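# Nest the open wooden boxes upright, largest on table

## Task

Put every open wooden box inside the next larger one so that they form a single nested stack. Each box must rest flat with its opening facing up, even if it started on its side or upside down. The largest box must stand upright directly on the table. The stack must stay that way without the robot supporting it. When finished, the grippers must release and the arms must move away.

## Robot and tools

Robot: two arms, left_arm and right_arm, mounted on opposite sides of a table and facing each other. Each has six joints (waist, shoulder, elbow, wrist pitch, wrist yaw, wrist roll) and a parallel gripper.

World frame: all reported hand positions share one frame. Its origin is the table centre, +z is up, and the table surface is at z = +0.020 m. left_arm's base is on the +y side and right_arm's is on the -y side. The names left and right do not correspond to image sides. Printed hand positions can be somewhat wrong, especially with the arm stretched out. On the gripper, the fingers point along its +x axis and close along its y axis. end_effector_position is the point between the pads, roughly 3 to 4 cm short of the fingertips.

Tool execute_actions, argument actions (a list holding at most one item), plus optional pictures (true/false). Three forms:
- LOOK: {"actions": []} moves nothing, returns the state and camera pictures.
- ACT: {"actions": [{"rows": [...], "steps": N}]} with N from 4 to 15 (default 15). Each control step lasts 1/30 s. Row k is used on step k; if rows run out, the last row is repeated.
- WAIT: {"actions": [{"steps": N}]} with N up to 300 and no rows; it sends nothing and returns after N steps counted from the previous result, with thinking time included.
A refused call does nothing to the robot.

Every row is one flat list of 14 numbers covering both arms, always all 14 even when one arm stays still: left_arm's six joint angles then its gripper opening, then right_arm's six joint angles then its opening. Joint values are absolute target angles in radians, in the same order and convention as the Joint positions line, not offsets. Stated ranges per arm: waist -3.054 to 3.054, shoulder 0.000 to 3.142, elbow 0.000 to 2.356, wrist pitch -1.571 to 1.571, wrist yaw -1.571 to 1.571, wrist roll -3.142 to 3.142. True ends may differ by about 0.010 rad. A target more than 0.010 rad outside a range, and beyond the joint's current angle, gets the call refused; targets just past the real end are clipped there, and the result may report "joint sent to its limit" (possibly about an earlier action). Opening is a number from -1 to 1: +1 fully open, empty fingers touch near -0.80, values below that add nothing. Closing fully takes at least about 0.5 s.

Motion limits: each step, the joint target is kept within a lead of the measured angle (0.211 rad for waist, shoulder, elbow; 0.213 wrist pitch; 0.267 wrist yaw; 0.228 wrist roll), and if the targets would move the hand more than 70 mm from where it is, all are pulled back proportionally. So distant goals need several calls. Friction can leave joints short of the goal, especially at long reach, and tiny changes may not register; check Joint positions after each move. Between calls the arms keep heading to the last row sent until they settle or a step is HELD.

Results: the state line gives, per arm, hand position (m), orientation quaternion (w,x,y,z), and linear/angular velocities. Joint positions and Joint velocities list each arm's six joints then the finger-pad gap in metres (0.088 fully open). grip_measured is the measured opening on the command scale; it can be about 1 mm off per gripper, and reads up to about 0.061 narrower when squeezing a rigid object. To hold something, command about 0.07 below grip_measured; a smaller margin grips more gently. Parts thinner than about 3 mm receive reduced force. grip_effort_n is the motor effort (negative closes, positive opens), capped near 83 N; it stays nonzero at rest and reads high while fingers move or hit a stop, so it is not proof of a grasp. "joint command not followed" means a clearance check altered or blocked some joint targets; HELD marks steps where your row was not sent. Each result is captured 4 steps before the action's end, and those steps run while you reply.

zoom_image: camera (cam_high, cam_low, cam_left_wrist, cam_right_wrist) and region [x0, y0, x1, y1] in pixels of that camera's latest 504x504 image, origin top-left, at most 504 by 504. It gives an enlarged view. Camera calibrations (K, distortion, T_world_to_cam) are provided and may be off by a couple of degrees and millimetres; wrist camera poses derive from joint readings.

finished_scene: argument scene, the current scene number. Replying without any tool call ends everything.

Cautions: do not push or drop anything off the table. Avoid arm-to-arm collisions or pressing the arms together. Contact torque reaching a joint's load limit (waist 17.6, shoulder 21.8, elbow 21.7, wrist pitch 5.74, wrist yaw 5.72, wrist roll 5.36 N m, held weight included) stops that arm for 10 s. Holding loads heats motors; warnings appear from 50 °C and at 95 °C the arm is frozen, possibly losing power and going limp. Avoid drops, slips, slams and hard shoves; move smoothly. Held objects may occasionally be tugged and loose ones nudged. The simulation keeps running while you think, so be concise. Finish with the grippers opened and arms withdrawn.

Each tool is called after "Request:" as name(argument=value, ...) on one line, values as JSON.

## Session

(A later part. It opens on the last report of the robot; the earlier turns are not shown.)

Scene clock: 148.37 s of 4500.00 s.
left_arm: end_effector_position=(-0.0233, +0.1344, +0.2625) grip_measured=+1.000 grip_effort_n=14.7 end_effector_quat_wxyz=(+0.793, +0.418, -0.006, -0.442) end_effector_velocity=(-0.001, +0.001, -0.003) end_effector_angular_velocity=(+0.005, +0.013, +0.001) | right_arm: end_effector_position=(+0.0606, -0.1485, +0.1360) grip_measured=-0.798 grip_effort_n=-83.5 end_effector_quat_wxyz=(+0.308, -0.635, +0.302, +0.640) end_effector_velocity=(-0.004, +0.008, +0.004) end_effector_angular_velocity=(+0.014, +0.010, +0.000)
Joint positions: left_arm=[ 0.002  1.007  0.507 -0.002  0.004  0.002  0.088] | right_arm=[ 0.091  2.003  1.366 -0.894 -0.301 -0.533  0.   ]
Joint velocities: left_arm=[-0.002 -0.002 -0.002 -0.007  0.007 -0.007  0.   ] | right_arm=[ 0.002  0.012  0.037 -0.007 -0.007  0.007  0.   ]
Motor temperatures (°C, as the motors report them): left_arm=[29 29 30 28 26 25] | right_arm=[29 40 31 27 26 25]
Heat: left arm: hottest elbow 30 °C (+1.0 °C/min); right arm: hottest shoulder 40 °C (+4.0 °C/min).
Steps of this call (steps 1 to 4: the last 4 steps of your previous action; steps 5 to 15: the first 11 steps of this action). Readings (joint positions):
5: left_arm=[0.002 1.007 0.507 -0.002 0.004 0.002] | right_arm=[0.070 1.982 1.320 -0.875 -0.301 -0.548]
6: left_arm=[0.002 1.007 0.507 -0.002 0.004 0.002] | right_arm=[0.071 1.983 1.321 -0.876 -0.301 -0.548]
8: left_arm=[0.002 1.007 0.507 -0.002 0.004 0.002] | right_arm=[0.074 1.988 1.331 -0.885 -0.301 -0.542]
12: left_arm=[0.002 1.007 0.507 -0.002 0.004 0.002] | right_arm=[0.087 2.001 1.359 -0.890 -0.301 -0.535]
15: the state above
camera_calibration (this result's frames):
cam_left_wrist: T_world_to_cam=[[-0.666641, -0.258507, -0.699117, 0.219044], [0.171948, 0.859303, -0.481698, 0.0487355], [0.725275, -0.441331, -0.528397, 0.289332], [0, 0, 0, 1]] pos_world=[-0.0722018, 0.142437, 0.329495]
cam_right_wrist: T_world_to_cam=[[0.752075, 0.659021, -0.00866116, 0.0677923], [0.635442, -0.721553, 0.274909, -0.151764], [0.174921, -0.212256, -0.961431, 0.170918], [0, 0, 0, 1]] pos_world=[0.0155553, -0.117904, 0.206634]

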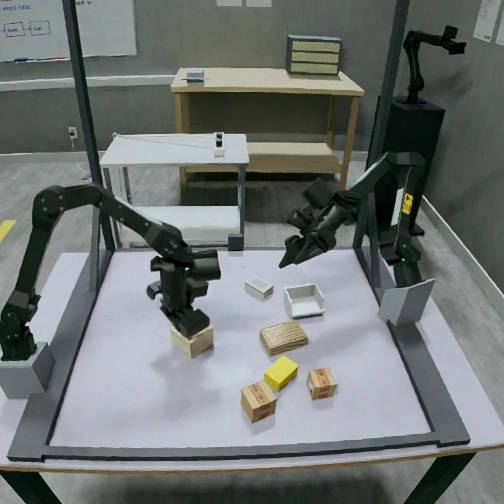

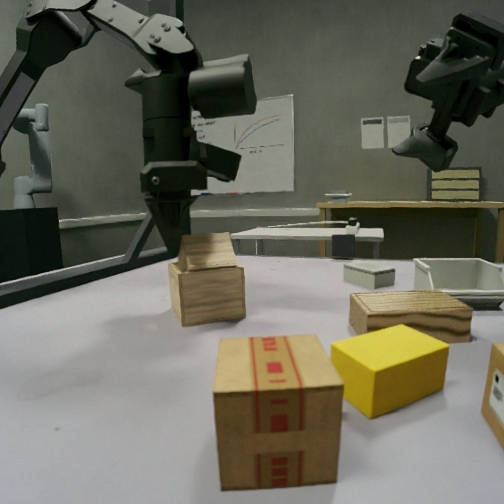

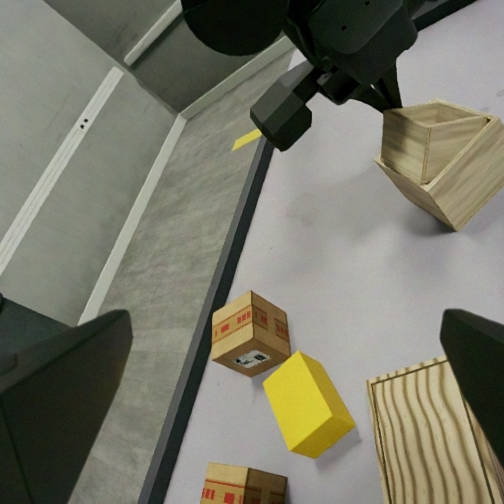

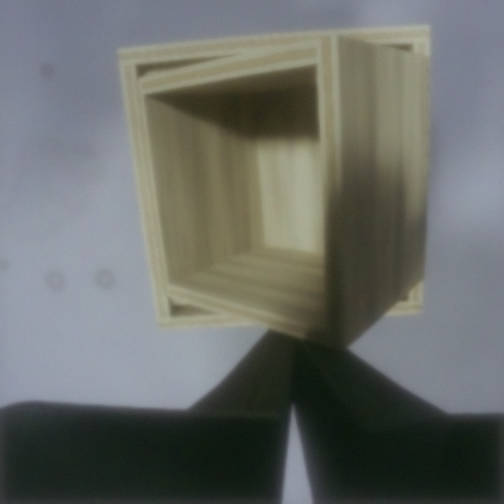

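Request:
execute_actions(actions=[{"rows":[[0,1,0.5,0,0,0,1,0.07,1.9,1.4,-1.0,-0.30,-0.53,-1]],"steps":12}])

Request:
execute_actions(actions=[{"rows":[[0,1,0.5,0,0,0,1,0.026,2.2,1.81,-1.14,-0.30,-0.53,-1]],"steps":15}])

Request:
execute_actions(actions=[{"rows":[[0,1,0.5,0,0,0,1,0.026,2.305,1.785,-1.055,-0.30,-0.53,-1]],"steps":15}])

Request:
execute_actions(actions=[{"rows":[[0,1,0.5,0,0,0,1,0.026,2.305,1.785,-1.055,-0.30,-0.53,-1]],"steps":8}], pictures=true)

Scene clock: 149.97 s of 4500.00 s.
left_arm: end_effector_position=(-0.0233, +0.1344, +0.2625) grip_measured=+1.000 grip_effort_n=14.7 end_effector_quat_wxyz=(+0.793, +0.418, -0.006, -0.442) end_effector_velocity=(+0.001, +0.002, -0.001) end_effector_angular_velocity=(-0.001, +0.003, +0.010) | right_arm: end_effector_position=(+0.0565, -0.1534, +0.1746) grip_measured=-0.798 grip_effort_n=-83.5 end_effector_quat_wxyz=(+0.322, -0.627, +0.295, +0.645) end_effector_velocity=(-0.015, +0.003, +0.078) end_effector_angular_velocity=(+0.130, +0.022, +0.020)
Joint positions: left_arm=[ 0.002  1.007  0.507 -0.002  0.004  0.002  0.088] | right_arm=[ 0.073  1.912  1.395 -0.985 -0.301 -0.532  0.   ]
Joint velocities: left_arm=[-0.002 -0.002 -0.002 -0.007 -0.007 -0.007  0.   ] | right_arm=[-0.027 -0.173  0.081 -0.125 -0.007 -0.007  0.   ]
Motor temperatures (°C, as the motors report them): left_arm=[29 29 30 29 26 25] | right_arm=[29 40 31 27 26 25]
Heat: left arm: hottest elbow 30 °C (+1.0 °C/min); right arm: hottest shoulder 40 °C (+4.0 °C/min).
Steps of this call (steps 1 to 4: the last 4 steps of your previous action; steps 5 to 15: the robot went on to your last target; steps 16 to 40: nothing new was sent; steps 41 to 48: the first 8 steps of this action). Readings (joint positions):
41: left_arm=[0.002 1.007 0.507 -0.002 0.004 0.002] | right_arm=[0.091 2.000 1.372 -0.905 -0.301 -0.532]
42: left_arm=[0.002 1.007 0.507 -0.002 0.004 0.002] | right_arm=[0.089 1.991 1.373 -0.932 -0.301 -0.532]
44: left_arm=[0.002 1.007 0.507 -0.002 0.004 0.002] | right_arm=[0.082 1.958 1.375 -0.967 -0.301 -0.532]
48: the state above

Scene clock: 150.47 s of 4500.00 s.
left_arm: end_effector_position=(-0.0233, +0.1344, +0.2625) grip_measured=+1.000 grip_effort_n=15.1 end_effector_quat_wxyz=(+0.793, +0.418, -0.006, -0.442) end_effector_velocity=(+0.002, +0.003, +0.002) end_effector_angular_velocity=(-0.013, -0.009, +0.020) | right_arm: end_effector_position=(+0.0699, -0.0896, +0.1747) grip_measured=-0.798 grip_effort_n=-83.5 end_effector_quat_wxyz=(+0.334, -0.623, +0.319, +0.632) end_effector_velocity=(-0.036, +0.079, +0.091) end_effector_angular_velocity=(+0.294, +0.029, +0.102)
Joint positions: left_arm=[ 0.002  1.007  0.507 -0.002  0.004  0.002  0.088] | right_arm=[ 0.025  2.174  1.768 -1.13  -0.301 -0.532  0.   ]
Joint velocities: left_arm=[ 0.002 -0.007 -0.002 -0.007 -0.022 -0.007  0.   ] | right_arm=[ 0.002 -0.002  0.374 -0.066 -0.007 -0.007  0.   ]
Motor temperatures (°C, as the motors report them): left_arm=[29 29 30 29 26 25] | right_arm=[29 40 31 27 26 25]
Heat: left arm: hottest elbow 30 °C (+1.0 °C/min); right arm: hottest shoulder 40 °C (+4.0 °C/min).
Steps of this call (steps 1 to 4: the last 4 steps of your previous action; steps 5 to 15: the first 11 steps of this action). Readings (joint positions):
5: left_arm=[0.002 1.007 0.507 -0.002 0.004 0.002] | right_arm=[0.070 1.924 1.415 -1.023 -0.301 -0.532]
6: left_arm=[0.002 1.007 0.507 -0.002 0.004 0.002] | right_arm=[0.065 1.960 1.464 -1.066 -0.301 -0.532]
8: left_arm=[0.002 1.007 0.507 -0.002 0.004 0.002] | right_arm=[0.049 2.049 1.566 -1.082 -0.301 -0.532]
12: left_arm=[0.002 1.007 0.507 -0.002 0.004 0.002] | right_arm=[0.027 2.162 1.715 -1.119 -0.301 -0.532]
15: the state above

Scene clock: 150.97 s of 4500.00 s.
left_arm: end_effector_position=(-0.0233, +0.1344, +0.2625) grip_measured=+1.000 grip_effort_n=15.1 end_effector_quat_wxyz=(+0.793, +0.418, -0.006, -0.442) end_effector_velocity=(+0.002, +0.002, -0.002) end_effector_angular_velocity=(+0.012, -0.006, +0.008) | right_arm: end_effector_position=(+0.0821, -0.0754, +0.1321) grip_measured=-0.798 grip_effort_n=-83.5 end_effector_quat_wxyz=(+0.328, -0.627, +0.330, +0.625) end_effector_velocity=(-0.003, +0.012, -0.000) end_effector_angular_velocity=(+0.057, +0.026, +0.023)
Joint positions: left_arm=[ 0.002  1.007  0.507 -0.002  0.004  0.002  0.088] | right_arm=[ 0.025  2.296  1.79  -1.06  -0.301 -0.532  0.   ]
Joint velocities: left_arm=[-0.002  0.002 -0.002 -0.007 -0.007  0.007  0.   ] | right_arm=[-0.002 -0.002 -0.007  0.066 -0.022 -0.007  0.   ]
Motor temperatures (°C, as the motors report them): left_arm=[29 29 30 29 26 25] | right_arm=[29 40 31 27 26 25]
Heat: left arm: hottest elbow 30 °C (+1.0 °C/min); right arm: hottest shoulder 40 °C (+3.0 °C/min).
Steps of this call (steps 1 to 4: the last 4 steps of your previous action; steps 5 to 15: the first 11 steps of this action). Readings (joint positions):
5: left_arm=[0.002 1.007 0.507 -0.002 0.004 0.002] | right_arm=[0.025 2.186 1.797 -1.132 -0.301 -0.532]
6: left_arm=[0.002 1.007 0.507 -0.002 0.004 0.002] | right_arm=[0.025 2.199 1.799 -1.111 -0.301 -0.532]
8: left_arm=[0.002 1.007 0.507 -0.002 0.004 0.002] | right_arm=[0.025 2.237 1.800 -1.080 -0.301 -0.532]
12: left_arm=[0.002 1.007 0.507 -0.002 0.004 0.002] | right_arm=[0.025 2.292 1.790 -1.068 -0.301 -0.532]
15: the state above

Scene clock: 151.23 s of 4500.00 s.
left_arm: end_effector_position=(-0.0233, +0.1344, +0.2625) grip_measured=+1.000 grip_effort_n=15.1 end_effector_quat_wxyz=(+0.793, +0.418, -0.006, -0.442) end_effector_velocity=(+0.004, +0.006, -0.002) end_effector_angular_velocity=(+0.004, -0.003, +0.030) | right_arm: end_effector_position=(+0.0821, -0.0747, +0.1321) grip_measured=-0.798 grip_effort_n=-83.5 end_effector_quat_wxyz=(+0.329, -0.626, +0.329, +0.626) end_effector_velocity=(-0.001, +0.002, +0.002) end_effector_angular_velocity=(+0.012, +0.008, -0.006)
Joint positions: left_arm=[ 0.002  1.007  0.507 -0.002  0.004  0.002  0.088] | right_arm=[ 0.025  2.296  1.79  -1.057 -0.301 -0.532  0.   ]
Joint velocities: left_arm=[-0.002 -0.007 -0.007 -0.022 -0.022 -0.007  0.   ] | right_arm=[-0.002 -0.002  0.002  0.007 -0.007  0.007  0.   ]
Motor temperatures (°C, as the motors report them): left_arm=[29 29 30 29 26 25] | right_arm=[29 40 31 27 26 25]
Heat: left arm: hottest elbow 30 °C (+1.0 °C/min); right arm: hottest shoulder 40 °C (+3.0 °C/min).
Steps of this call (steps 1 to 4: the last 4 steps of your previous action; steps 5 to 8: the first 4 steps of this action). Readings (joint positions):
5: left_arm=[0.002 1.007 0.507 -0.002 0.004 0.002] | right_arm=[0.025 2.296 1.790 -1.058 -0.301 -0.532]
6: left_arm=[0.002 1.007 0.507 -0.002 0.004 0.002] | right_arm=[0.025 2.296 1.790 -1.058 -0.301 -0.532]
8: the state above
camera_calibration (this result's frames):
cam_left_wrist: T_world_to_cam=[[-0.666641, -0.258507, -0.699117, 0.219044], [0.171948, 0.859303, -0.481698, 0.0487355], [0.725275, -0.441331, -0.528397, 0.289332], [0, 0, 0, 1]] pos_world=[-0.0722018, 0.142437, 0.329495]
cam_right_wrist: T_world_to_cam=[[0.798782, 0.601464, -0.0137038, -0.00450598], [0.579783, -0.763508, 0.284441, -0.110926], [0.160618, -0.235152, -0.958596, 0.178181], [0, 0, 0, 1]] pos_world=[0.0392933, -0.0400833, 0.202294]

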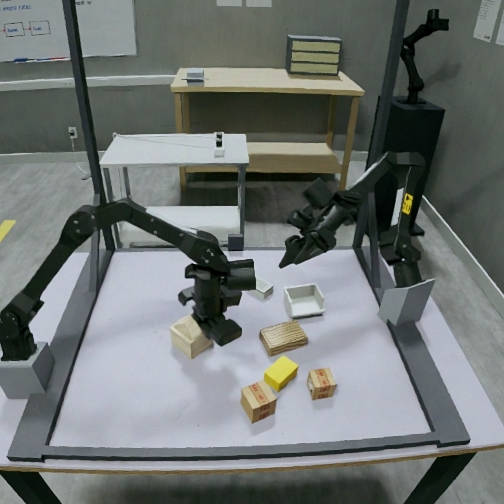

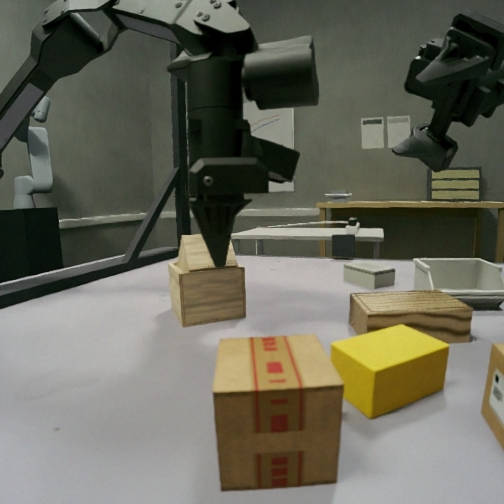

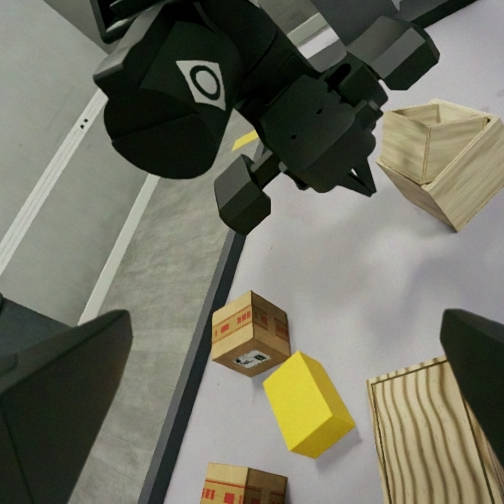

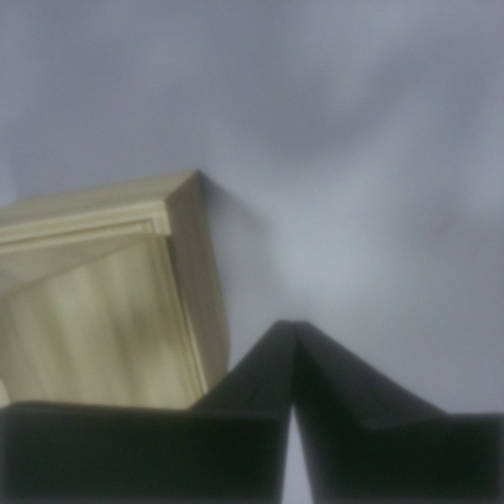

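Request:
execute_actions(actions=[{"rows":[[0,1,0.5,0,0,0,1,0.04,2.28,1.765,-1.045,-0.30,-0.53,-1],[0,1,0.5,0,0,0,1,0.05,2.265,1.75,-1.04,-0.30,-0.53,-1],[0,1,0.5,0,0,0,1,0.06,2.25,1.73,-1.03,-0.30,-0.53,-1],[0,1,0.5,0,0,0,1,0.07,2.24,1.71,-1.025,-0.30,-0.53,-1],[0,1,0.5,0,0,0,1,0.078,2.23,1.695,-1.015,-0.30,-0.53,-1]],"steps":15}])

Request:
execute_actions(actions=[{"rows":[[0,1,0.5,0,0,0,1,0.078,2.23,1.695,-1.015,-0.30,-0.53,-1]],"steps":10}], pictures=true)

Scene clock: 152.97 s of 4500.00 s.
left_arm: end_effector_position=(-0.0233, +0.1344, +0.2625) grip_measured=+1.000 grip_effort_n=15.1 end_effector_quat_wxyz=(+0.793, +0.418, -0.006, -0.442) end_effector_velocity=(+0.001, +0.002, -0.001) end_effector_angular_velocity=(-0.001, +0.003, +0.010) | right_arm: end_effector_position=(+0.0608, -0.0885, +0.1285) grip_measured=-0.798 grip_effort_n=-83.5 end_effector_quat_wxyz=(+0.311, -0.635, +0.313, +0.634) end_effector_velocity=(-0.019, -0.013, +0.003) end_effector_angular_velocity=(+0.003, +0.009, +0.052)
Joint positions: left_arm=[ 0.002  1.007  0.507 -0.002  0.004  0.002  0.088] | right_arm=[ 0.077  2.245  1.715 -1.021 -0.301 -0.532  0.   ]
Joint velocities: left_arm=[-0.002 -0.002 -0.002 -0.007 -0.007 -0.007  0.   ] | right_arm=[ 0.042 -0.056 -0.061  0.022 -0.007 -0.007  0.   ]
Motor temperatures (°C, as the motors report them): left_arm=[29 28 30 29 27 25] | right_arm=[29 40 31 27 26 25]
Heat: left arm: hottest elbow 30 °C (+1.0 °C/min); right arm: hottest shoulder 40 °C (+3.0 °C/min).
Steps of this call (steps 1 to 4: the last 4 steps of your previous action; steps 5 to 15: the robot went on to your last target; steps 16 to 41: nothing new was sent; steps 42 to 52: the first 11 steps of this action). Readings (joint positions):
42: left_arm=[0.002 1.007 0.507 -0.002 0.004 0.002] | right_arm=[0.025 2.296 1.789 -1.056 -0.301 -0.532]
43: left_arm=[0.002 1.007 0.507 -0.002 0.004 0.002] | right_arm=[0.026 2.295 1.786 -1.051 -0.301 -0.532]
45: left_arm=[0.002 1.007 0.507 -0.002 0.004 0.002] | right_arm=[0.034 2.284 1.768 -1.042 -0.301 -0.532]
49: left_arm=[0.002 1.007 0.507 -0.002 0.004 0.002] | right_arm=[0.064 2.254 1.724 -1.027 -0.301 -0.532]
52: the state above

Scene clock: 153.30 s of 4500.00 s.
left_arm: end_effector_position=(-0.0233, +0.1344, +0.2625) grip_measured=+1.000 grip_effort_n=15.1 end_effector_quat_wxyz=(+0.793, +0.418, -0.006, -0.442) end_effector_velocity=(+0.001, +0.002, -0.001) end_effector_angular_velocity=(-0.001, +0.003, +0.010) | right_arm: end_effector_position=(+0.0608, -0.0895, +0.1283) grip_measured=-0.798 grip_effort_n=-83.5 end_effector_quat_wxyz=(+0.311, -0.635, +0.313, +0.634) end_effector_velocity=(+0.001, +0.002, +0.003) end_effector_angular_velocity=(+0.013, +0.009, +0.004)
Joint positions: left_arm=[ 0.002  1.007  0.507 -0.002  0.004  0.002  0.088] | right_arm=[ 0.077  2.241  1.708 -1.017 -0.301 -0.532  0.   ]
Joint velocities: left_arm=[-0.002 -0.002 -0.002 -0.007 -0.007 -0.007  0.   ] | right_arm=[-0.007 -0.007 -0.002  0.007 -0.007 -0.007  0.   ]
Motor temperatures (°C, as the motors report them): left_arm=[29 28 30 29 27 25] | right_arm=[29 41 31 27 26 25]
Heat: left arm: hottest elbow 30 °C (+1.0 °C/min); right arm: hottest shoulder 41 °C (+4.0 °C/min).
Steps of this call (steps 1 to 4: the last 4 steps of your previous action; steps 5 to 10: the first 6 steps of this action). Readings (joint positions):
5: left_arm=[0.002 1.007 0.507 -0.002 0.004 0.002] | right_arm=[0.077 2.241 1.710 -1.018 -0.301 -0.532]
6: left_arm=[0.002 1.007 0.507 -0.002 0.004 0.002] | right_arm=[0.077 2.241 1.709 -1.018 -0.301 -0.532]
8: left_arm=[0.002 1.007 0.507 -0.002 0.004 0.002] | right_arm=[0.077 2.241 1.708 -1.017 -0.301 -0.532]
10: the state above
camera_calibration (this result's frames):
cam_left_wrist: T_world_to_cam=[[-0.666641, -0.258507, -0.699117, 0.219044], [0.171948, 0.859303, -0.481698, 0.0487355], [0.725275, -0.441331, -0.528397, 0.289332], [0, 0, 0, 1]] pos_world=[-0.0722018, 0.142437, 0.329495]
cam_right_wrist: T_world_to_cam=[[0.765381, 0.643372, -0.0162684, 0.0274202], [0.619996, -0.73032, 0.286772, -0.108583], [0.17262, -0.229576, -0.957861, 0.174163], [0, 0, 0, 1]] pos_world=[0.0162699, -0.0569578, 0.198409]

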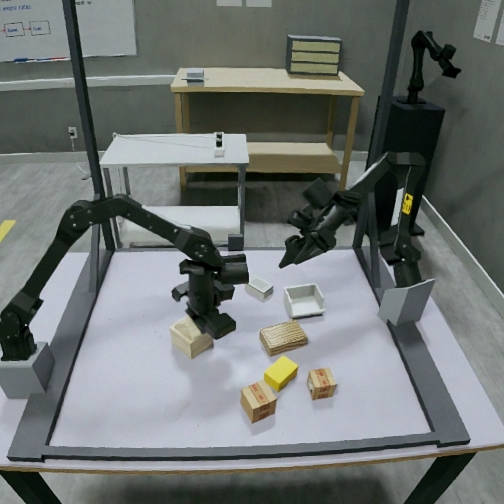

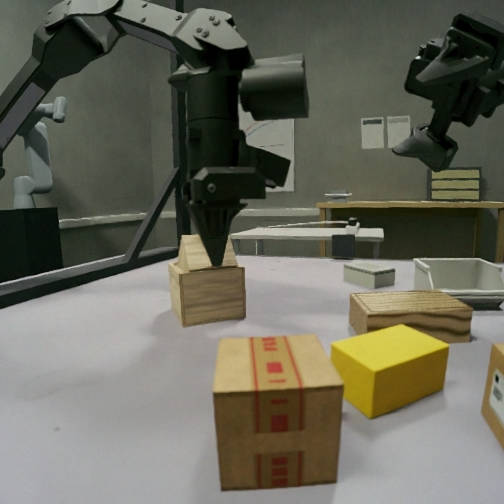

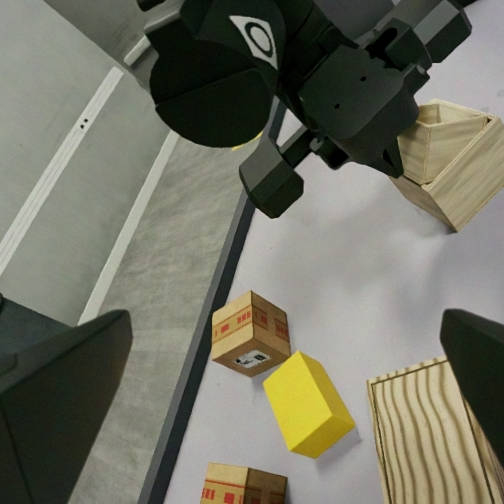

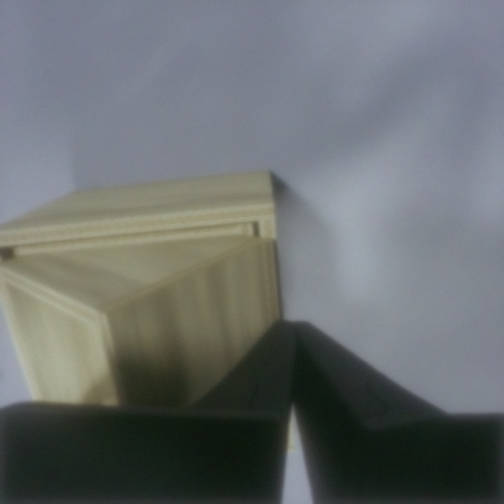

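Request:
execute_actions(actions=[{"rows":[[0,1,0.5,0,0,0,1,0.1,2.1,1.6,-1.0,-0.30,-0.53,0.2]],"steps":12}])

Request:
execute_actions(actions=[{"rows":[[0,1,0.5,0,0,0,1,0.487,1.85,1.27,-0.66,0.514,-0.225,0.2]],"steps":15}])

Request:
execute_actions(actions=[{"rows":[[0,1,0.5,0,0,0,1,0.487,1.93,1.262,-0.635,0.514,-0.225,0.2]],"steps":15}])

Request:
execute_actions(actions=[{"rows":[[0,1,0.5,0,0,0,1,0.487,1.93,1.262,-0.635,0.514,-0.225,0.2]],"steps":10}], pictures=true)

Scene clock: 154.53 s of 4500.00 s.
left_arm: end_effector_position=(-0.0233, +0.1344, +0.2625) grip_measured=+1.000 grip_effort_n=14.7 end_effector_quat_wxyz=(+0.793, +0.418, -0.006, -0.442) end_effector_velocity=(-0.001, -0.002, +0.002) end_effector_angular_velocity=(-0.018, -0.004, -0.006) | right_arm: end_effector_position=(+0.0459, -0.1032, +0.1560) grip_measured=+0.030 grip_effort_n=9.5 end_effector_quat_wxyz=(+0.315, -0.630, +0.286, +0.650) end_effector_velocity=(-0.039, -0.005, +0.059) end_effector_angular_velocity=(+0.140, +0.029, +0.100)
Joint positions: left_arm=[ 0.002  1.007  0.507 -0.002  0.004  0.002  0.088] | right_arm=[ 0.096  2.113  1.627 -1.002 -0.3   -0.532  0.04 ]
Joint velocities: left_arm=[-0.002  0.002 -0.002  0.022 -0.007 -0.007  0.   ] | right_arm=[ 0.046 -0.193 -0.037  0.007 -0.007 -0.007  0.094]
Motor temperatures (°C, as the motors report them): left_arm=[29 28 30 29 27 25] | right_arm=[29 41 31 27 26 25]
Heat: left arm: hottest elbow 30 °C (+1.0 °C/min); right arm: hottest shoulder 41 °C (+4.1 °C/min).
Steps of this call (steps 1 to 4: the last 4 steps of your previous action; steps 5 to 15: the robot went on to your last target; steps 16 to 29: nothing new was sent; steps 30 to 37: the first 8 steps of this action). Readings (joint positions):
30: left_arm=[0.002 1.007 0.507 -0.002 0.004 0.002] | right_arm=[0.078 2.228 1.698 -1.006 -0.301 -0.532]
31: left_arm=[0.002 1.007 0.507 -0.002 0.004 0.002] | right_arm=[0.079 2.209 1.673 -1.001 -0.300 -0.532]
33: left_arm=[0.002 1.007 0.507 -0.002 0.004 0.002] | right_arm=[0.084 2.165 1.639 -1.010 -0.300 -0.532]
37: the state above

Scene clock: 155.03 s of 4500.00 s.
left_arm: end_effector_position=(-0.0233, +0.1344, +0.2625) grip_measured=+1.000 grip_effort_n=15.1 end_effector_quat_wxyz=(+0.793, +0.418, -0.006, -0.442) end_effector_velocity=(+0.002, +0.004, -0.003) end_effector_angular_velocity=(+0.018, -0.004, +0.015) | right_arm: end_effector_position=(-0.0140, -0.1355, +0.1618) grip_measured=+0.195 grip_effort_n=18.4 end_effector_quat_wxyz=(+0.470, -0.690, +0.048, +0.549) end_effector_velocity=(+0.135, +0.000, +0.032) end_effector_angular_velocity=(+0.643, -1.187, -0.227)
Joint positions: left_arm=[ 0.002  1.007  0.507 -0.002  0.004  0.002  0.088] | right_arm=[ 0.479  1.862  1.308 -0.682  0.345 -0.243  0.049]
Joint velocities: left_arm=[-0.002 -0.002 -0.002 -0.022 -0.007  0.007  0.   ] | right_arm=[ 0.203 -0.002 -0.281  0.11   1.429  0.139  0.001]
Motor temperatures (°C, as the motors report them): left_arm=[29 28 30 29 27 25] | right_arm=[29 41 31 27 26 25]
Heat: left arm: hottest elbow 30 °C (+1.0 °C/min); right arm: hottest shoulder 41 °C (+4.0 °C/min).
Steps of this call (steps 1 to 4: the last 4 steps of your previous action; steps 5 to 15: the first 11 steps of this action). Readings (joint positions):
5: left_arm=[0.002 1.007 0.507 -0.002 0.004 0.002] | right_arm=[0.104 2.086 1.600 -0.966 -0.267 -0.498]
6: left_arm=[0.002 1.007 0.507 -0.002 0.004 0.002] | right_arm=[0.130 2.051 1.547 -0.907 -0.187 -0.441]
8: left_arm=[0.002 1.007 0.507 -0.002 0.004 0.002] | right_arm=[0.217 1.969 1.449 -0.821 -0.066 -0.349]
12: left_arm=[0.002 1.007 0.507 -0.002 0.004 0.002] | right_arm=[0.414 1.871 1.343 -0.706 0.174 -0.266]
15: the state above

Scene clock: 155.53 s of 4500.00 s.
left_arm: end_effector_position=(-0.0233, +0.1344, +0.2625) grip_measured=+1.000 grip_effort_n=14.7 end_effector_quat_wxyz=(+0.793, +0.418, -0.006, -0.442) end_effector_velocity=(+0.001, +0.002, -0.001) end_effector_angular_velocity=(-0.018, +0.024, +0.021) | right_arm: end_effector_position=(+0.0115, -0.1302, +0.1502) grip_measured=+0.197 grip_effort_n=18.4 end_effector_quat_wxyz=(+0.505, -0.713, +0.013, +0.486) end_effector_velocity=(-0.004, +0.005, +0.001) end_effector_angular_velocity=(+0.023, +0.021, +0.013)
Joint positions: left_arm=[ 0.002  1.007  0.507 -0.002  0.004  0.002  0.088] | right_arm=[ 0.483  1.915  1.272 -0.637  0.508 -0.227  0.049]
Joint velocities: left_arm=[-0.002 -0.002 -0.002 -0.007 -0.007 -0.037  0.   ] | right_arm=[-0.002 -0.002 -0.002  0.037 -0.007 -0.007 -0.   ]
Motor temperatures (°C, as the motors report them): left_arm=[29 28 30 29 27 25] | right_arm=[29 41 31 27 26 25]
Heat: left arm: hottest elbow 30 °C (+1.0 °C/min); right arm: hottest shoulder 41 °C (+3.0 °C/min).
Steps of this call (steps 1 to 4: the last 4 steps of your previous action; steps 5 to 15: the first 11 steps of this action). Readings (joint positions):
5: left_arm=[0.002 1.007 0.507 -0.002 0.004 0.002] | right_arm=[0.480 1.865 1.285 -0.664 0.475 -0.230]
6: left_arm=[0.002 1.007 0.507 -0.002 0.004 0.002] | right_arm=[0.480 1.870 1.284 -0.654 0.485 -0.230]
8: left_arm=[0.002 1.007 0.507 -0.002 0.004 0.002] | right_arm=[0.480 1.887 1.283 -0.646 0.496 -0.229]
12: left_arm=[0.002 1.007 0.507 -0.002 0.004 0.002] | right_arm=[0.482 1.913 1.273 -0.642 0.504 -0.228]
15: the state above

Scene clock: 155.87 s of 4500.00 s.
left_arm: end_effector_position=(-0.0233, +0.1344, +0.2625) grip_measured=+1.000 grip_effort_n=15.1 end_effector_quat_wxyz=(+0.793, +0.418, -0.006, -0.442) end_effector_velocity=(+0.001, +0.002, -0.002) end_effector_angular_velocity=(-0.000, +0.024, +0.016) | right_arm: end_effector_position=(+0.0115, -0.1302, +0.1500) grip_measured=+0.197 grip_effort_n=18.8 end_effector_quat_wxyz=(+0.505, -0.714, +0.012, +0.486) end_effector_velocity=(+0.000, -0.003, -0.004) end_effector_angular_velocity=(-0.025, +0.009, +0.003)
Joint positions: left_arm=[ 0.002  1.007  0.507 -0.002  0.004  0.002  0.088] | right_arm=[ 0.483  1.916  1.272 -0.637  0.509 -0.227  0.049]
Joint velocities: left_arm=[ 0.002 -0.002  0.002 -0.022  0.007 -0.022  0.   ] | right_arm=[-0.002  0.002 -0.002 -0.007 -0.022 -0.007 -0.   ]
Motor temperatures (°C, as the motors report them): left_arm=[29 28 30 29 27 25] | right_arm=[29 41 31 27 26 25]
Heat: left arm: hottest elbow 30 °C (+1.0 °C/min); right arm: hottest shoulder 41 °C (+3.0 °C/min).
Steps of this call (steps 1 to 4: the last 4 steps of your previous action; steps 5 to 10: the first 6 steps of this action). Readings (joint positions):
5: left_arm=[0.002 1.007 0.507 -0.002 0.004 0.002] | right_arm=[0.483 1.916 1.272 -0.637 0.509 -0.227]
6: left_arm=[0.002 1.007 0.507 -0.002 0.004 0.002] | right_arm=[0.483 1.916 1.272 -0.637 0.509 -0.227]
8: left_arm=[0.002 1.007 0.507 -0.002 0.004 0.002] | right_arm=[0.483 1.916 1.272 -0.637 0.509 -0.227]
10: the state above
camera_calibration (this result's frames):
cam_left_wrist: T_world_to_cam=[[-0.666641, -0.258507, -0.699117, 0.219044], [0.171948, 0.859303, -0.481698, 0.0487355], [0.725275, -0.441331, -0.528397, 0.289332], [0, 0, 0, 1]] pos_world=[-0.0722018, 0.142437, 0.329495]
cam_right_wrist: T_world_to_cam=[[0.486412, 0.526272, 0.697454, -0.0274045], [0.523485, -0.814649, 0.24962, -0.118215], [0.699548, 0.243688, -0.67175, 0.206695], [0, 0, 0, 1]] pos_world=[-0.0693797, -0.132251, 0.18747]

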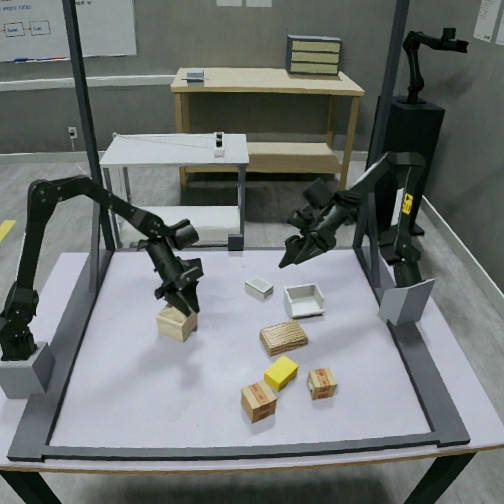

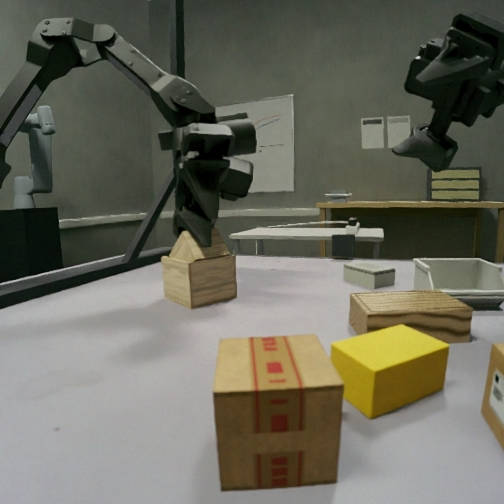

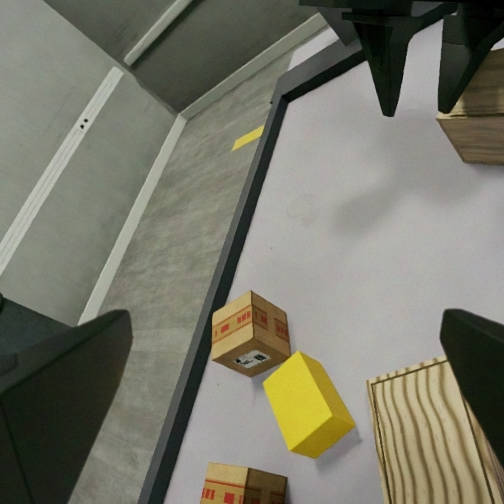

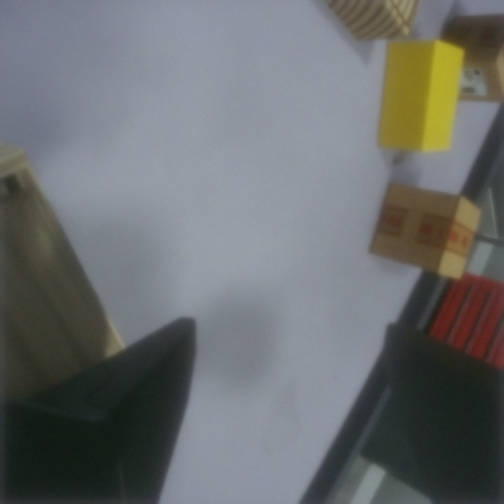

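Request:
execute_actions(actions=[{"rows":[[0,1,0.5,0,0,0,1,0.4,1.75,1.3,-0.8,0.3,-0.227,0.2]],"steps":12}])

Request:
execute_actions(actions=[{"rows":[[0,1,0.5,0,0,0,1,0.3,1.7,1.3,-1.0,-0.3,-0.4,0.2]],"steps":15}])

Request:
execute_actions(actions=[{"rows":[[0,1,0.5,0,0,0,1,0.3,1.7,1.3,-1.0,-0.3,-0.4,0.2]],"steps":10}], pictures=true)

Scene clock: 156.27 s of 4500.00 s.
left_arm: end_effector_position=(-0.0233, +0.1344, +0.2625) grip_measured=+1.000 grip_effort_n=15.1 end_effector_quat_wxyz=(+0.793, +0.418, -0.006, -0.442) end_effector_velocity=(+0.001, +0.002, -0.001) end_effector_angular_velocity=(-0.001, +0.003, +0.010) | right_arm: end_effector_position=(+0.0124, -0.1443, +0.1979) grip_measured=+0.197 grip_effort_n=17.9 end_effector_quat_wxyz=(+0.498, -0.679, +0.076, +0.535) end_effector_velocity=(-0.034, -0.013, +0.087) end_effector_angular_velocity=(+0.051, +0.265, +0.045)
Joint positions: left_arm=[ 0.002  1.007  0.507 -0.002  0.004  0.002  0.088] | right_arm=[ 0.403  1.763  1.298 -0.777  0.331 -0.227  0.049]
Joint velocities: left_arm=[-0.002 -0.002 -0.002 -0.007 -0.007 -0.007  0.   ] | right_arm=[-0.056 -0.237  0.09  -0.154 -0.227 -0.007 -0.   ]
Motor temperatures (°C, as the motors report them): left_arm=[29 28 30 29 27 25] | right_arm=[29 41 31 27 26 25]
Heat: left arm: hottest elbow 30 °C (+1.0 °C/min); right arm: hottest shoulder 41 °C (+3.0 °C/min).
Steps of this call (steps 1 to 4: the last 4 steps of your previous action; steps 5 to 12: the first 8 steps of this action). Readings (joint positions):
5: left_arm=[0.002 1.007 0.507 -0.002 0.004 0.002] | right_arm=[0.480 1.904 1.273 -0.649 0.488 -0.227]
6: left_arm=[0.002 1.007 0.507 -0.002 0.004 0.002] | right_arm=[0.466 1.885 1.274 -0.692 0.434 -0.227]
8: left_arm=[0.002 1.007 0.507 -0.002 0.004 0.002] | right_arm=[0.435 1.832 1.275 -0.747 0.378 -0.227]
12: the state above

Scene clock: 156.77 s of 4500.00 s.
left_arm: end_effector_position=(-0.0233, +0.1344, +0.2625) grip_measured=+1.000 grip_effort_n=15.1 end_effector_quat_wxyz=(+0.793, +0.418, -0.006, -0.442) end_effector_velocity=(+0.002, +0.002, +0.000) end_effector_angular_velocity=(+0.003, -0.017, +0.015) | right_arm: end_effector_position=(-0.0152, -0.2020, +0.1932) grip_measured=+0.197 grip_effort_n=17.9 end_effector_quat_wxyz=(+0.306, -0.645, +0.241, +0.658) end_effector_velocity=(-0.063, -0.048, -0.006) end_effector_angular_velocity=(-0.277, +0.428, +0.081)
Joint positions: left_arm=[ 0.002  1.007  0.507 -0.002  0.004  0.002  0.088] | right_arm=[ 0.304  1.709  1.302 -0.988 -0.235 -0.39   0.049]
Joint velocities: left_arm=[-0.002 -0.002 -0.002 -0.007 -0.022  0.007  0.   ] | right_arm=[ 0.002 -0.002 -0.002 -0.095 -0.505 -0.066 -0.   ]
Motor temperatures (°C, as the motors report them): left_arm=[29 28 30 29 27 25] | right_arm=[29 41 31 27 26 25]
Heat: left arm: hottest elbow 30 °C (+1.0 °C/min); right arm: hottest shoulder 41 °C (+3.0 °C/min).
Steps of this call (steps 1 to 4: the last 4 steps of your previous action; steps 5 to 15: the first 11 steps of this action). Readings (joint positions):
5: left_arm=[0.002 1.007 0.507 -0.002 0.004 0.002] | right_arm=[0.396 1.753 1.301 -0.812 0.278 -0.251]
6: left_arm=[0.002 1.007 0.507 -0.002 0.004 0.002] | right_arm=[0.380 1.747 1.303 -0.862 0.205 -0.290]
8: left_arm=[0.002 1.007 0.507 -0.002 0.004 0.002] | right_arm=[0.340 1.729 1.302 -0.936 0.088 -0.338]
12: left_arm=[0.002 1.007 0.507 -0.002 0.004 0.002] | right_arm=[0.304 1.711 1.302 -0.978 -0.147 -0.379]
15: the state above

Scene clock: 157.10 s of 4500.00 s.
left_arm: end_effector_position=(-0.0233, +0.1344, +0.2625) grip_measured=+1.000 grip_effort_n=15.1 end_effector_quat_wxyz=(+0.793, +0.418, -0.006, -0.442) end_effector_velocity=(-0.002, -0.002, +0.002) end_effector_angular_velocity=(-0.011, -0.001, -0.006) | right_arm: end_effector_position=(-0.0220, -0.2066, +0.1932) grip_measured=+0.197 grip_effort_n=17.9 end_effector_quat_wxyz=(+0.289, -0.633, +0.255, +0.671) end_effector_velocity=(-0.003, -0.002, +0.002) end_effector_angular_velocity=(-0.013, +0.033, +0.002)
Joint positions: left_arm=[ 0.002  1.007  0.507 -0.002  0.004  0.002  0.088] | right_arm=[ 0.303  1.708  1.302 -0.997 -0.292 -0.398  0.049]
Joint velocities: left_arm=[-0.007 -0.002  0.002  0.007 -0.007 -0.007  0.   ] | right_arm=[-0.007 -0.002  0.002 -0.007 -0.037 -0.007 -0.   ]
Motor temperatures (°C, as the motors report them): left_arm=[29 28 30 29 27 25] | right_arm=[29 41 31 27 26 25]
Heat: left arm: hottest elbow 30 °C (+1.0 °C/min); right arm: hottest shoulder 41 °C (+3.0 °C/min).
Steps of this call (steps 1 to 4: the last 4 steps of your previous action; steps 5 to 10: the first 6 steps of this action). Readings (joint positions):
5: left_arm=[0.002 1.007 0.507 -0.002 0.004 0.002] | right_arm=[0.304 1.709 1.302 -0.995 -0.281 -0.396]
6: left_arm=[0.002 1.007 0.507 -0.002 0.004 0.002] | right_arm=[0.303 1.709 1.302 -0.996 -0.285 -0.397]
8: left_arm=[0.002 1.007 0.507 -0.002 0.004 0.002] | right_arm=[0.303 1.708 1.302 -0.997 -0.289 -0.397]
10: the state above
camera_calibration (this result's frames):
cam_left_wrist: T_world_to_cam=[[-0.666641, -0.258507, -0.699117, 0.219044], [0.171948, 0.859303, -0.481698, 0.0487355], [0.725275, -0.441331, -0.528397, 0.289332], [0, 0, 0, 1]] pos_world=[-0.0722018, 0.142437, 0.329495]
cam_right_wrist: T_world_to_cam=[[0.68067, 0.732471, 0.0132211, 0.178077], [0.712649, -0.666216, 0.219746, -0.133101], [0.169766, -0.140152, -0.975468, 0.245546], [0, 0, 0, 1]] pos_world=[-0.0680426, -0.184696, 0.266417]

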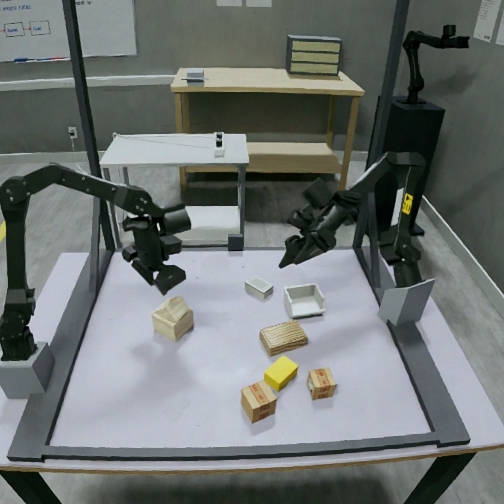

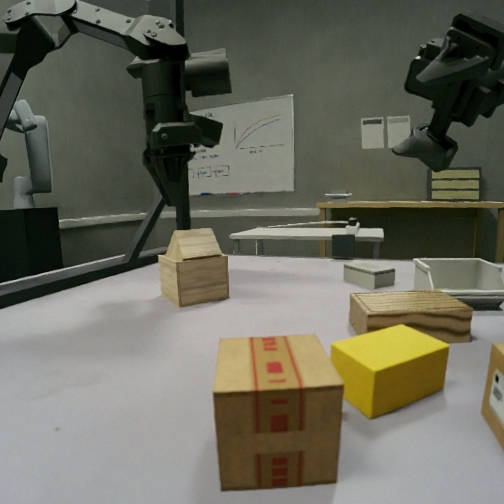

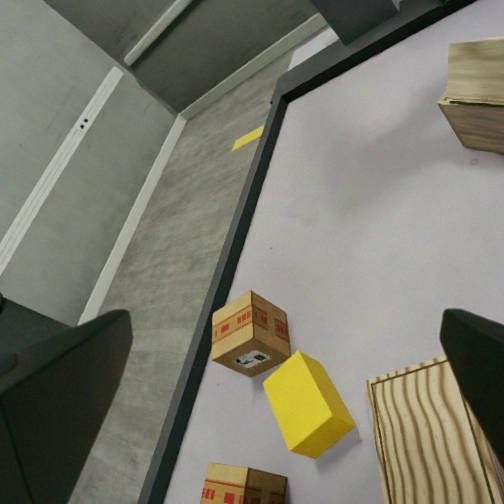

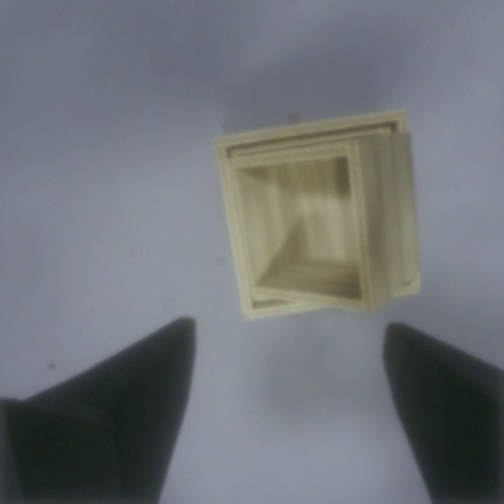

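Request:
execute_actions(actions=[{"rows":[[0,1,0.5,0,0,0,1,0.55,1.7,1.19,-0.7,0.218,-0.37,0.1]],"steps":15}])

Request:
execute_actions(actions=[{"rows":[[0,1,0.5,0,0,0,1,0.55,1.745,1.17,-0.678,0.218,-0.37,0.1]],"steps":15}], pictures=true)

Scene clock: 158.07 s of 4500.00 s.
left_arm: end_effector_position=(-0.0233, +0.1344, +0.2625) grip_measured=+1.000 grip_effort_n=15.1 end_effector_quat_wxyz=(+0.793, +0.418, -0.006, -0.442) end_effector_velocity=(+0.002, +0.003, +0.002) end_effector_angular_velocity=(-0.022, +0.001, +0.026) | right_arm: end_effector_position=(-0.0453, -0.1849, +0.1715) grip_measured=+0.107 grip_effort_n=-15.1 end_effector_quat_wxyz=(+0.360, -0.696, +0.034, +0.620) end_effector_velocity=(+0.027, +0.041, +0.021) end_effector_angular_velocity=(+0.292, -0.189, -0.044)
Joint positions: left_arm=[ 0.002  1.007  0.507 -0.002  0.004  0.002  0.088] | right_arm=[ 0.541  1.701  1.208 -0.718  0.176 -0.373  0.044]
Joint velocities: left_arm=[ 0.002 -0.007 -0.002 -0.007 -0.022 -0.022  0.   ] | right_arm=[-0.002 -0.007 -0.032  0.139  0.33   0.007 -0.002]
Motor temperatures (°C, as the motors report them): left_arm=[29 28 30 29 27 25] | right_arm=[29 41 31 27 26 25]
Heat: left arm: hottest elbow 30 °C (+1.0 °C/min); right arm: hottest shoulder 41 °C (+3.0 °C/min).
Steps of this call (steps 1 to 4: the last 4 steps of your previous action; steps 5 to 15: the robot went on to your last target; steps 16 to 18: nothing new was sent; steps 19 to 29: the first 11 steps of this action). Readings (joint positions):
19: left_arm=[0.002 1.007 0.507 -0.002 0.004 0.002] | right_arm=[0.313 1.707 1.293 -0.974 -0.261 -0.394]
20: left_arm=[0.002 1.007 0.507 -0.002 0.004 0.002] | right_arm=[0.347 1.701 1.272 -0.914 -0.185 -0.389]
22: left_arm=[0.002 1.007 0.507 -0.002 0.004 0.002] | right_arm=[0.440 1.701 1.242 -0.822 -0.070 -0.382]
26: left_arm=[0.002 1.007 0.507 -0.002 0.004 0.002] | right_arm=[0.538 1.701 1.213 -0.739 0.118 -0.376]
29: the state above

Scene clock: 158.57 s of 4500.00 s.
left_arm: end_effector_position=(-0.0233, +0.1344, +0.2625) grip_measured=+1.000 grip_effort_n=14.7 end_effector_quat_wxyz=(+0.793, +0.418, -0.006, -0.442) end_effector_velocity=(-0.002, -0.000, -0.001) end_effector_angular_velocity=(-0.007, +0.022, +0.003) | right_arm: end_effector_position=(-0.0378, -0.1830, +0.1574) grip_measured=+0.103 grip_effort_n=-15.6 end_effector_quat_wxyz=(+0.364, -0.707, +0.029, +0.605) end_effector_velocity=(-0.000, +0.001, -0.001) end_effector_angular_velocity=(-0.004, +0.004, +0.006)
Joint positions: left_arm=[ 0.002  1.007  0.507 -0.002  0.004  0.002  0.088] | right_arm=[ 0.546  1.732  1.182 -0.681  0.213 -0.372  0.044]
Joint velocities: left_arm=[-0.002 -0.002  0.002 -0.007  0.007 -0.022  0.   ] | right_arm=[-0.002  0.002 -0.002  0.007 -0.007 -0.007 -0.   ]
Motor temperatures (°C, as the motors report them): left_arm=[29 28 30 29 27 25] | right_arm=[29 41 31 27 26 25]
Heat: left arm: hottest elbow 30 °C (+1.0 °C/min); right arm: hottest shoulder 41 °C (+3.0 °C/min).
Steps of this call (steps 1 to 4: the last 4 steps of your previous action; steps 5 to 15: the first 11 steps of this action). Readings (joint positions):
5: left_arm=[0.002 1.007 0.507 -0.002 0.004 0.002] | right_arm=[0.543 1.703 1.203 -0.703 0.205 -0.372]
6: left_arm=[0.002 1.007 0.507 -0.002 0.004 0.002] | right_arm=[0.544 1.705 1.200 -0.695 0.207 -0.372]
8: left_arm=[0.002 1.007 0.507 -0.002 0.004 0.002] | right_arm=[0.546 1.715 1.194 -0.688 0.210 -0.372]
12: left_arm=[0.002 1.007 0.507 -0.002 0.004 0.002] | right_arm=[0.546 1.731 1.183 -0.684 0.212 -0.372]
15: the state above
camera_calibration (this result's frames):
cam_left_wrist: T_world_to_cam=[[-0.666641, -0.258507, -0.699117, 0.219044], [0.171948, 0.859303, -0.481698, 0.0487355], [0.725275, -0.441331, -0.528397, 0.289332], [0, 0, 0, 1]] pos_world=[-0.0722018, 0.142437, 0.329495]
cam_right_wrist: T_world_to_cam=[[0.450339, 0.760403, 0.467956, 0.0967912], [0.745067, -0.608856, 0.27234, -0.0948344], [0.492006, 0.226013, -0.840742, 0.27458], [0, 0, 0, 1]] pos_world=[-0.108026, -0.1934, 0.211384]

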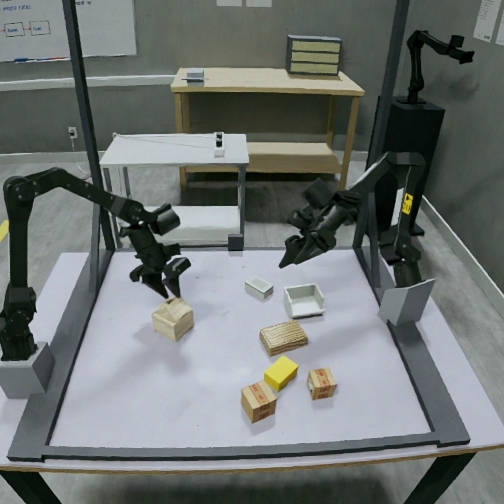

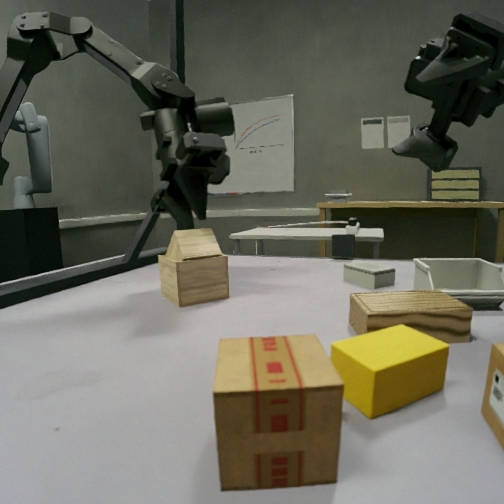

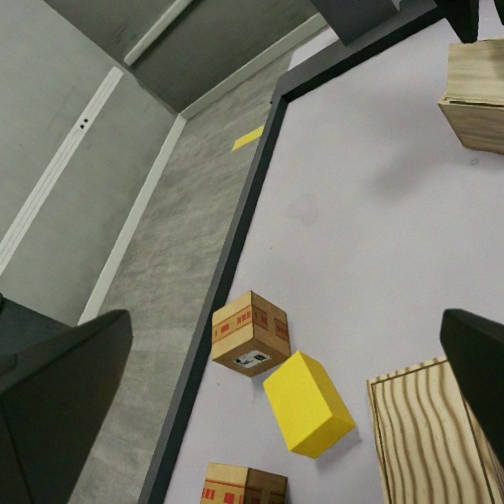

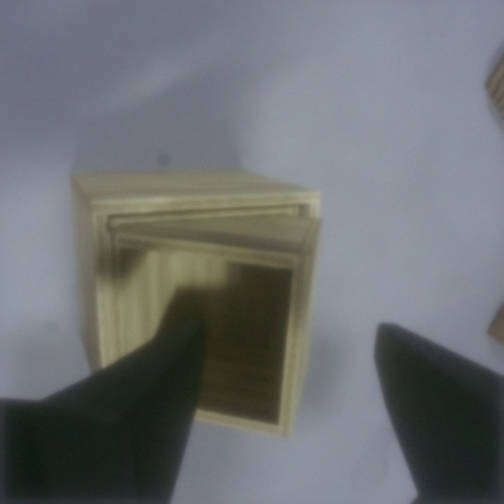

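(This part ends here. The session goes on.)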